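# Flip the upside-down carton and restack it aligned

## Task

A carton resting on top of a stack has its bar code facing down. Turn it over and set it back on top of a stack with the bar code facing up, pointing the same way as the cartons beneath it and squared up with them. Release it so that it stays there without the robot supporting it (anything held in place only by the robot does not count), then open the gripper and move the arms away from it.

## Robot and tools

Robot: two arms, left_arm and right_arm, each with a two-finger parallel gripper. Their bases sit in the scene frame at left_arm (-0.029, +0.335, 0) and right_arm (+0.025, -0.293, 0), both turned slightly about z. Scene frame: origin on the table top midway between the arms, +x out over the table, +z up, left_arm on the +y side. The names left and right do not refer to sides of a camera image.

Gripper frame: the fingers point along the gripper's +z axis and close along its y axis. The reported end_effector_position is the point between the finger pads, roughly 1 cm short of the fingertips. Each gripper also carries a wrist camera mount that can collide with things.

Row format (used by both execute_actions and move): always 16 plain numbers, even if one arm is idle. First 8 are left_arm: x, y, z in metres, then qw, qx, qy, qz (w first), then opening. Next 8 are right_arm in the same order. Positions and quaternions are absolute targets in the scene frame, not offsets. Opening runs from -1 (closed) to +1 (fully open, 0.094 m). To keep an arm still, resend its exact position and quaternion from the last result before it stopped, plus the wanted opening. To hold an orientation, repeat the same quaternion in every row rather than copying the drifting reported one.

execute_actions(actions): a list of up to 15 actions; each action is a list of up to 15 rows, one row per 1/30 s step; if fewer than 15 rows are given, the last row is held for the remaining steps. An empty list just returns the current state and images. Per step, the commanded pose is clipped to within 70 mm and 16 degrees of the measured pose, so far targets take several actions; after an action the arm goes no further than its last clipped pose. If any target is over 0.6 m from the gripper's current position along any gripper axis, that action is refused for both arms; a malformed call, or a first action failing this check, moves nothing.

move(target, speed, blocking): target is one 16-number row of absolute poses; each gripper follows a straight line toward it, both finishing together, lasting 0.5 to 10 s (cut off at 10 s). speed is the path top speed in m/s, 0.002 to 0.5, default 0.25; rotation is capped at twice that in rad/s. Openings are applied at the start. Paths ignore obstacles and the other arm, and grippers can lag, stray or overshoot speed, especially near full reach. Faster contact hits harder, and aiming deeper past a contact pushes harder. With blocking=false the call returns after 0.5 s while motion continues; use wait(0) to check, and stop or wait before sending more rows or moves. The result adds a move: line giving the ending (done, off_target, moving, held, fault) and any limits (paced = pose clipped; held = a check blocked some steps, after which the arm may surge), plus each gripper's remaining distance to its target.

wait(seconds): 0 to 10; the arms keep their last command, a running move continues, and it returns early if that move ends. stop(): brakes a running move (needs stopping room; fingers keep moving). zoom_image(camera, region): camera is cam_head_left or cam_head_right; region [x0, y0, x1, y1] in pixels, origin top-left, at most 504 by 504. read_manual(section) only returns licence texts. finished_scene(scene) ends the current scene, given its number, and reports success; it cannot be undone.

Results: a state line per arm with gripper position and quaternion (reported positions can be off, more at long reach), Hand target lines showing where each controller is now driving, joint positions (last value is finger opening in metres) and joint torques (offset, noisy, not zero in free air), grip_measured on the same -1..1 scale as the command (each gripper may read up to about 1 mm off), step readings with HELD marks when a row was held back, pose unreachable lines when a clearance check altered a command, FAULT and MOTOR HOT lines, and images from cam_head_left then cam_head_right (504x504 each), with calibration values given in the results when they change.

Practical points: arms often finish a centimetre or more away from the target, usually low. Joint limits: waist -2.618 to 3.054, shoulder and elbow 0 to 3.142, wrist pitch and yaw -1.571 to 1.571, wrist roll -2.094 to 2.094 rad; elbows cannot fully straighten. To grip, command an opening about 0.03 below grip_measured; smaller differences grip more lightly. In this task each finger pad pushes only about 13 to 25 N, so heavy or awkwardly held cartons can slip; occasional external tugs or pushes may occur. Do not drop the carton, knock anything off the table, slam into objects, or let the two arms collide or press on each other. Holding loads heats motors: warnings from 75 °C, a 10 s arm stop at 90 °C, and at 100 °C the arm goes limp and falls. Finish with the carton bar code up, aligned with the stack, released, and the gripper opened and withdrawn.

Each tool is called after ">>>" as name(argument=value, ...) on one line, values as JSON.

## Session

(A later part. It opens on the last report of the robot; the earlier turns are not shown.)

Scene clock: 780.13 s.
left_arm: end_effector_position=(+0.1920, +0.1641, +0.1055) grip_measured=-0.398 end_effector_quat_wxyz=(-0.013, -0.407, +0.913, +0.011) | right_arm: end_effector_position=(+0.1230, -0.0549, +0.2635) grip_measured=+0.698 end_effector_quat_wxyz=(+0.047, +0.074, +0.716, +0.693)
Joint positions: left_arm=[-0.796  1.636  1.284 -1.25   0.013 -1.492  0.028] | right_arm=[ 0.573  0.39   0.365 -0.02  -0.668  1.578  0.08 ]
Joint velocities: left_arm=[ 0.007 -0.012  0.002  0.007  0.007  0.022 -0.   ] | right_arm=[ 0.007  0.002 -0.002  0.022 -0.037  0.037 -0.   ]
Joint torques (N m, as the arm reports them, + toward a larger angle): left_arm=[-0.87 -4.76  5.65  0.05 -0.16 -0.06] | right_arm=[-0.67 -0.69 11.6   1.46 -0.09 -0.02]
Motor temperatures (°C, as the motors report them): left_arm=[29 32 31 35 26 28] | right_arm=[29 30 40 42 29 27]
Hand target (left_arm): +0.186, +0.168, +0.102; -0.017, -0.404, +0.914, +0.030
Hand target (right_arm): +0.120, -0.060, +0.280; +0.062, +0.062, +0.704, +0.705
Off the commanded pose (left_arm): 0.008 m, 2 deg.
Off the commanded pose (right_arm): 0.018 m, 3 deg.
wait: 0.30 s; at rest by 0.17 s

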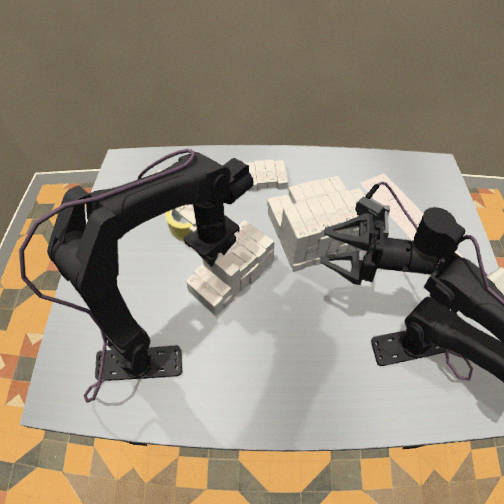

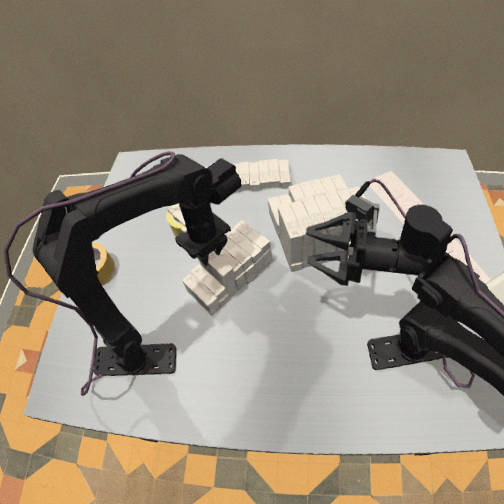

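The carton is seated flush with the column. Releasing and lifting clear.

>>> execute_actions(actions=[[[0.1861,0.1677,0.103,-0.0156,-0.4043,0.9146,0.0282,-0.42,0.12,-0.06,0.28,0.0616,0.0616,0.7044,0.7044,0.7],[0.1862,0.1676,0.104,-0.0146,-0.4043,0.9146,0.0265,-0.40,0.12,-0.06,0.28,0.0616,0.0616,0.7044,0.7044,0.7],[0.1863,0.1676,0.105,-0.0137,-0.4043,0.9146,0.0248,-0.38,0.12,-0.06,0.28,0.0616,0.0616,0.7044,0.7044,0.7],[0.1863,0.1676,0.105,-0.0137,-0.4043,0.9146,0.0248,-0.35,0.12,-0.06,0.28,0.0616,0.0616,0.7044,0.7044,0.7],[0.1863,0.1676,0.105,-0.0137,-0.4043,0.9146,0.0248,-0.30,0.12,-0.06,0.28,0.0616,0.0616,0.7044,0.7044,0.7],[0.1863,0.1676,0.105,-0.0137,-0.4043,0.9146,0.0248,-0.22,0.12,-0.06,0.28,0.0616,0.0616,0.7044,0.7044,0.7],[0.188,0.1665,0.105,-0.013,-0.4043,0.9146,0.02,-0.12,0.12,-0.06,0.28,0.0616,0.0616,0.7044,0.7044,0.7],[0.189,0.166,0.106,-0.012,-0.4043,0.9146,0.017,0.0,0.12,-0.06,0.28,0.0616,0.0616,0.7044,0.7044,0.7],[0.190,0.165,0.107,-0.011,-0.4043,0.9146,0.014,0.12,0.12,-0.06,0.28,0.0616,0.0616,0.7044,0.7044,0.7],[0.191,0.1645,0.108,-0.010,-0.4043,0.9146,0.011,0.25,0.12,-0.06,0.28,0.0616,0.0616,0.7044,0.7044,0.7]]])

>>> move(target=[0.192,0.164,0.165,0.02,-0.406,0.913,-0.035,0.25,0.12,-0.06,0.28,0.0616,0.0616,0.7044,0.7044,0.7], speed=0.12)

>>> move(target=[0.22,0.36,0.22,0.15,-0.2,0.96,-0.05,0.25,0.12,-0.06,0.28,0.0616,0.0616,0.7044,0.7044,0.7], speed=0.3)

>>> zoom_image(camera="cam_head_left", region=[175, 215, 285, 325])

>>> zoom_image(camera="cam_head_right", region=[170, 215, 280, 325])

Scene clock: 802.20 s.
left_arm: end_effector_position=(+0.1918, +0.1642, +0.1055) grip_measured=+0.248 end_effector_quat_wxyz=(-0.013, -0.407, +0.913, +0.011) | right_arm: end_effector_position=(+0.1230, -0.0549, +0.2635) grip_measured=+0.698 end_effector_quat_wxyz=(+0.047, +0.074, +0.716, +0.693)
Joint positions: left_arm=[-0.796  1.636  1.284 -1.251  0.013 -1.492  0.059] | right_arm=[ 0.573  0.39   0.365 -0.02  -0.668  1.578  0.08 ]
Joint velocities: left_arm=[-0.002 -0.007 -0.007 -0.022  0.022  0.007  0.   ] | right_arm=[-0.017  0.007 -0.007 -0.022 -0.007 -0.051 -0.001]
Joint torques (N m, as the arm reports them, + toward a larger angle): left_arm=[-0.46 -5.83  6.08  0.23 -0.09  0.02] | right_arm=[-0.72 -0.5  11.68  1.42 -0.11 -0.1 ]
Motor temperatures (°C, as the motors report them): left_arm=[29 31 31 35 26 28] | right_arm=[29 29 40 42 29 27]
Hand target (left_arm): +0.191, +0.165, +0.108; -0.010, -0.404, +0.915, +0.011
Hand target (right_arm): +0.120, -0.060, +0.280; +0.062, +0.062, +0.704, +0.705
Off the commanded pose (left_arm): 0.003 m, 0 deg.
Off the commanded pose (right_arm): 0.018 m, 3 deg.
Step readings (end_effector_position):
0: left_arm (+0.1920, +0.1641, +0.1055) | right_arm (+0.1230, -0.0549, +0.2635)
1: left_arm (+0.1920, +0.1641, +0.1055) | right_arm (+0.1230, -0.0549, +0.2635)
2: left_arm (+0.1920, +0.1641, +0.1055) | right_arm (+0.1230, -0.0549, +0.2635)
4: left_arm (+0.1919, +0.1642, +0.1055) | right_arm (+0.1230, -0.0549, +0.2635)
8: left_arm (+0.1918, +0.1642, +0.1055) | right_arm (+0.1230, -0.0549, +0.2635)
15: end_effector_position above

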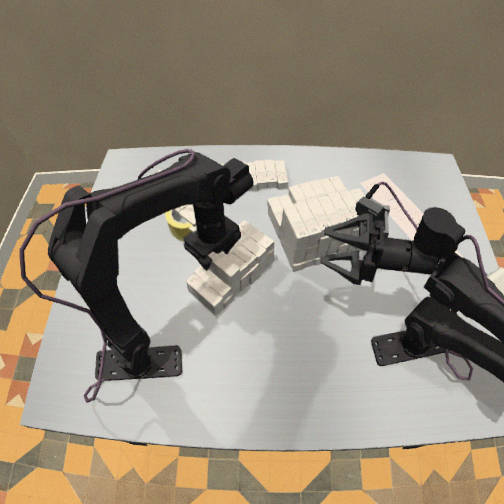

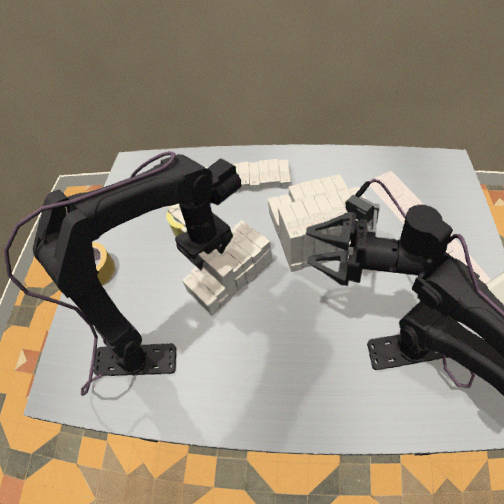

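Scene clock: 803.23 s.
left_arm: end_effector_position=(+0.1931, +0.1635, +0.1556) grip_measured=+0.249 end_effector_quat_wxyz=(+0.011, -0.408, +0.912, -0.033) | right_arm: end_effector_position=(+0.1230, -0.0549, +0.2635) grip_measured=+0.698 end_effector_quat_wxyz=(+0.047, +0.074, +0.716, +0.693)
Joint positions: left_arm=[-0.796  1.544  1.387 -1.345  0.012 -1.495  0.059] | right_arm=[ 0.573  0.39   0.365 -0.02  -0.668  1.579  0.08 ]
Joint velocities: left_arm=[ 0.002  0.012  0.002  0.037 -0.066  0.022  0.   ] | right_arm=[ 0.012 -0.007 -0.002 -0.022  0.066 -0.022  0.   ]
Joint torques (N m, as the arm reports them, + toward a larger angle): left_arm=[-0.96 -5.65  8.15  0.28 -0.2  -0.06] | right_arm=[-0.48 -0.62 11.57  1.44 -0.09  0.03]
Motor temperatures (°C, as the motors report them): left_arm=[29 31 31 35 26 28] | right_arm=[29 29 40 42 29 27]
Hand target (left_arm): +0.192, +0.164, +0.165; +0.020, -0.405, +0.913, -0.035
Hand target (right_arm): +0.120, -0.060, +0.280; +0.061, +0.062, +0.704, +0.705
Off the commanded pose (left_arm): 0.009 m, 1 deg.
Off the commanded pose (right_arm): 0.018 m, 3 deg.
move: off_target (right_arm)

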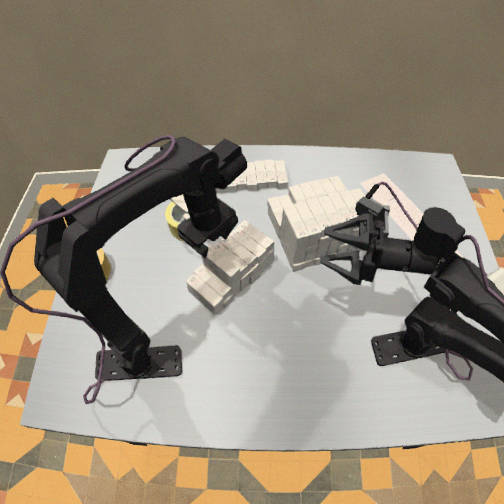

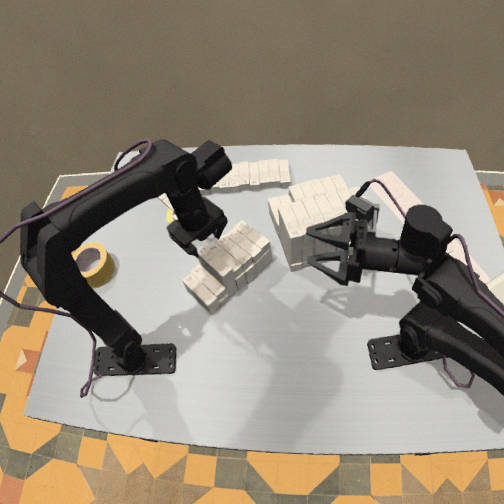

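Scene clock: 804.93 s.
left_arm: end_effector_position=(+0.2189, +0.3579, +0.2102) grip_measured=+0.249 end_effector_quat_wxyz=(+0.143, -0.200, +0.968, -0.044) | right_arm: end_effector_position=(+0.1230, -0.0549, +0.2635) grip_measured=+0.698 end_effector_quat_wxyz=(+0.046, +0.075, +0.716, +0.693)
Joint positions: left_arm=[-0.008  1.253  1.329 -1.352  0.067 -0.283  0.059] | right_arm=[ 0.573  0.39   0.365 -0.02  -0.668  1.58   0.08 ]
Joint velocities: left_arm=[-0.007 -0.007 -0.002 -0.007 -0.022 -0.007  0.001] | right_arm=[-0.012  0.012 -0.017 -0.022 -0.051 -0.007  0.   ]
Joint torques (N m, as the arm reports them, + toward a larger angle): left_arm=[ 1.08 -3.04  8.74  0.83  0.09  0.1 ] | right_arm=[-0.78 -0.55 11.83  1.41 -0.1  -0.05]
Motor temperatures (°C, as the motors report them): left_arm=[29 31 31 35 26 28] | right_arm=[29 29 40 42 29 27]
Hand target (left_arm): +0.220, +0.359, +0.220; +0.156, -0.200, +0.966, -0.049
Hand target (right_arm): +0.120, -0.060, +0.280; +0.062, +0.062, +0.704, +0.705
Off the commanded pose (left_arm): 0.010 m, 1 deg.
Off the commanded pose (right_arm): 0.018 m, 3 deg.
move: off_target (right_arm)

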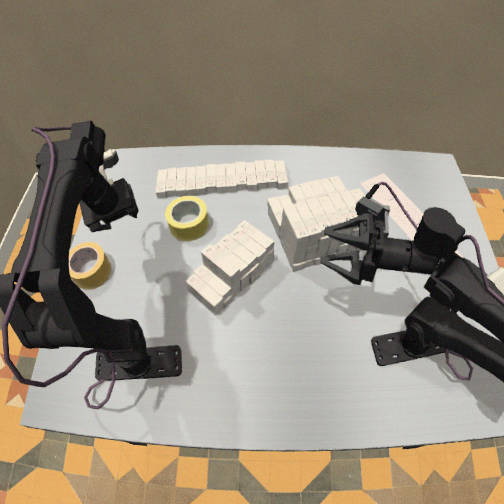

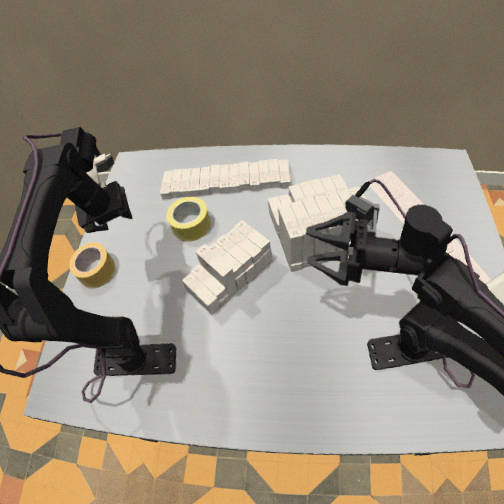

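Region (175, 215, 285, 325) of cam_head_left's 504x504 image, scaled by 4.582, with more detail than that image has.

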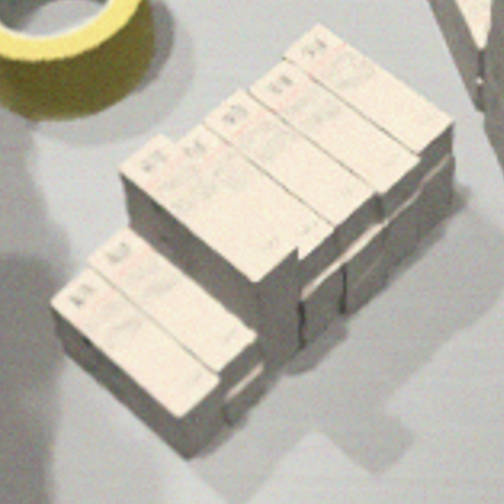

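Region (170, 215, 280, 325) of cam_head_right's 504x504 image, scaled by 4.582, with more detail than that image has.

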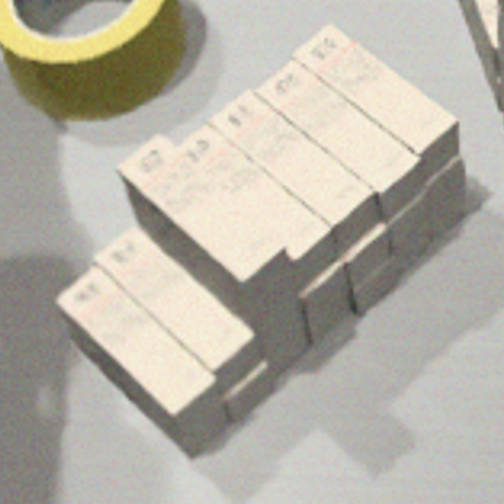

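The carton sits bar code up, flush with its column and oriented like its neighbours.

>>> finished_scene(scene=1)

The scene is finished: the task was done.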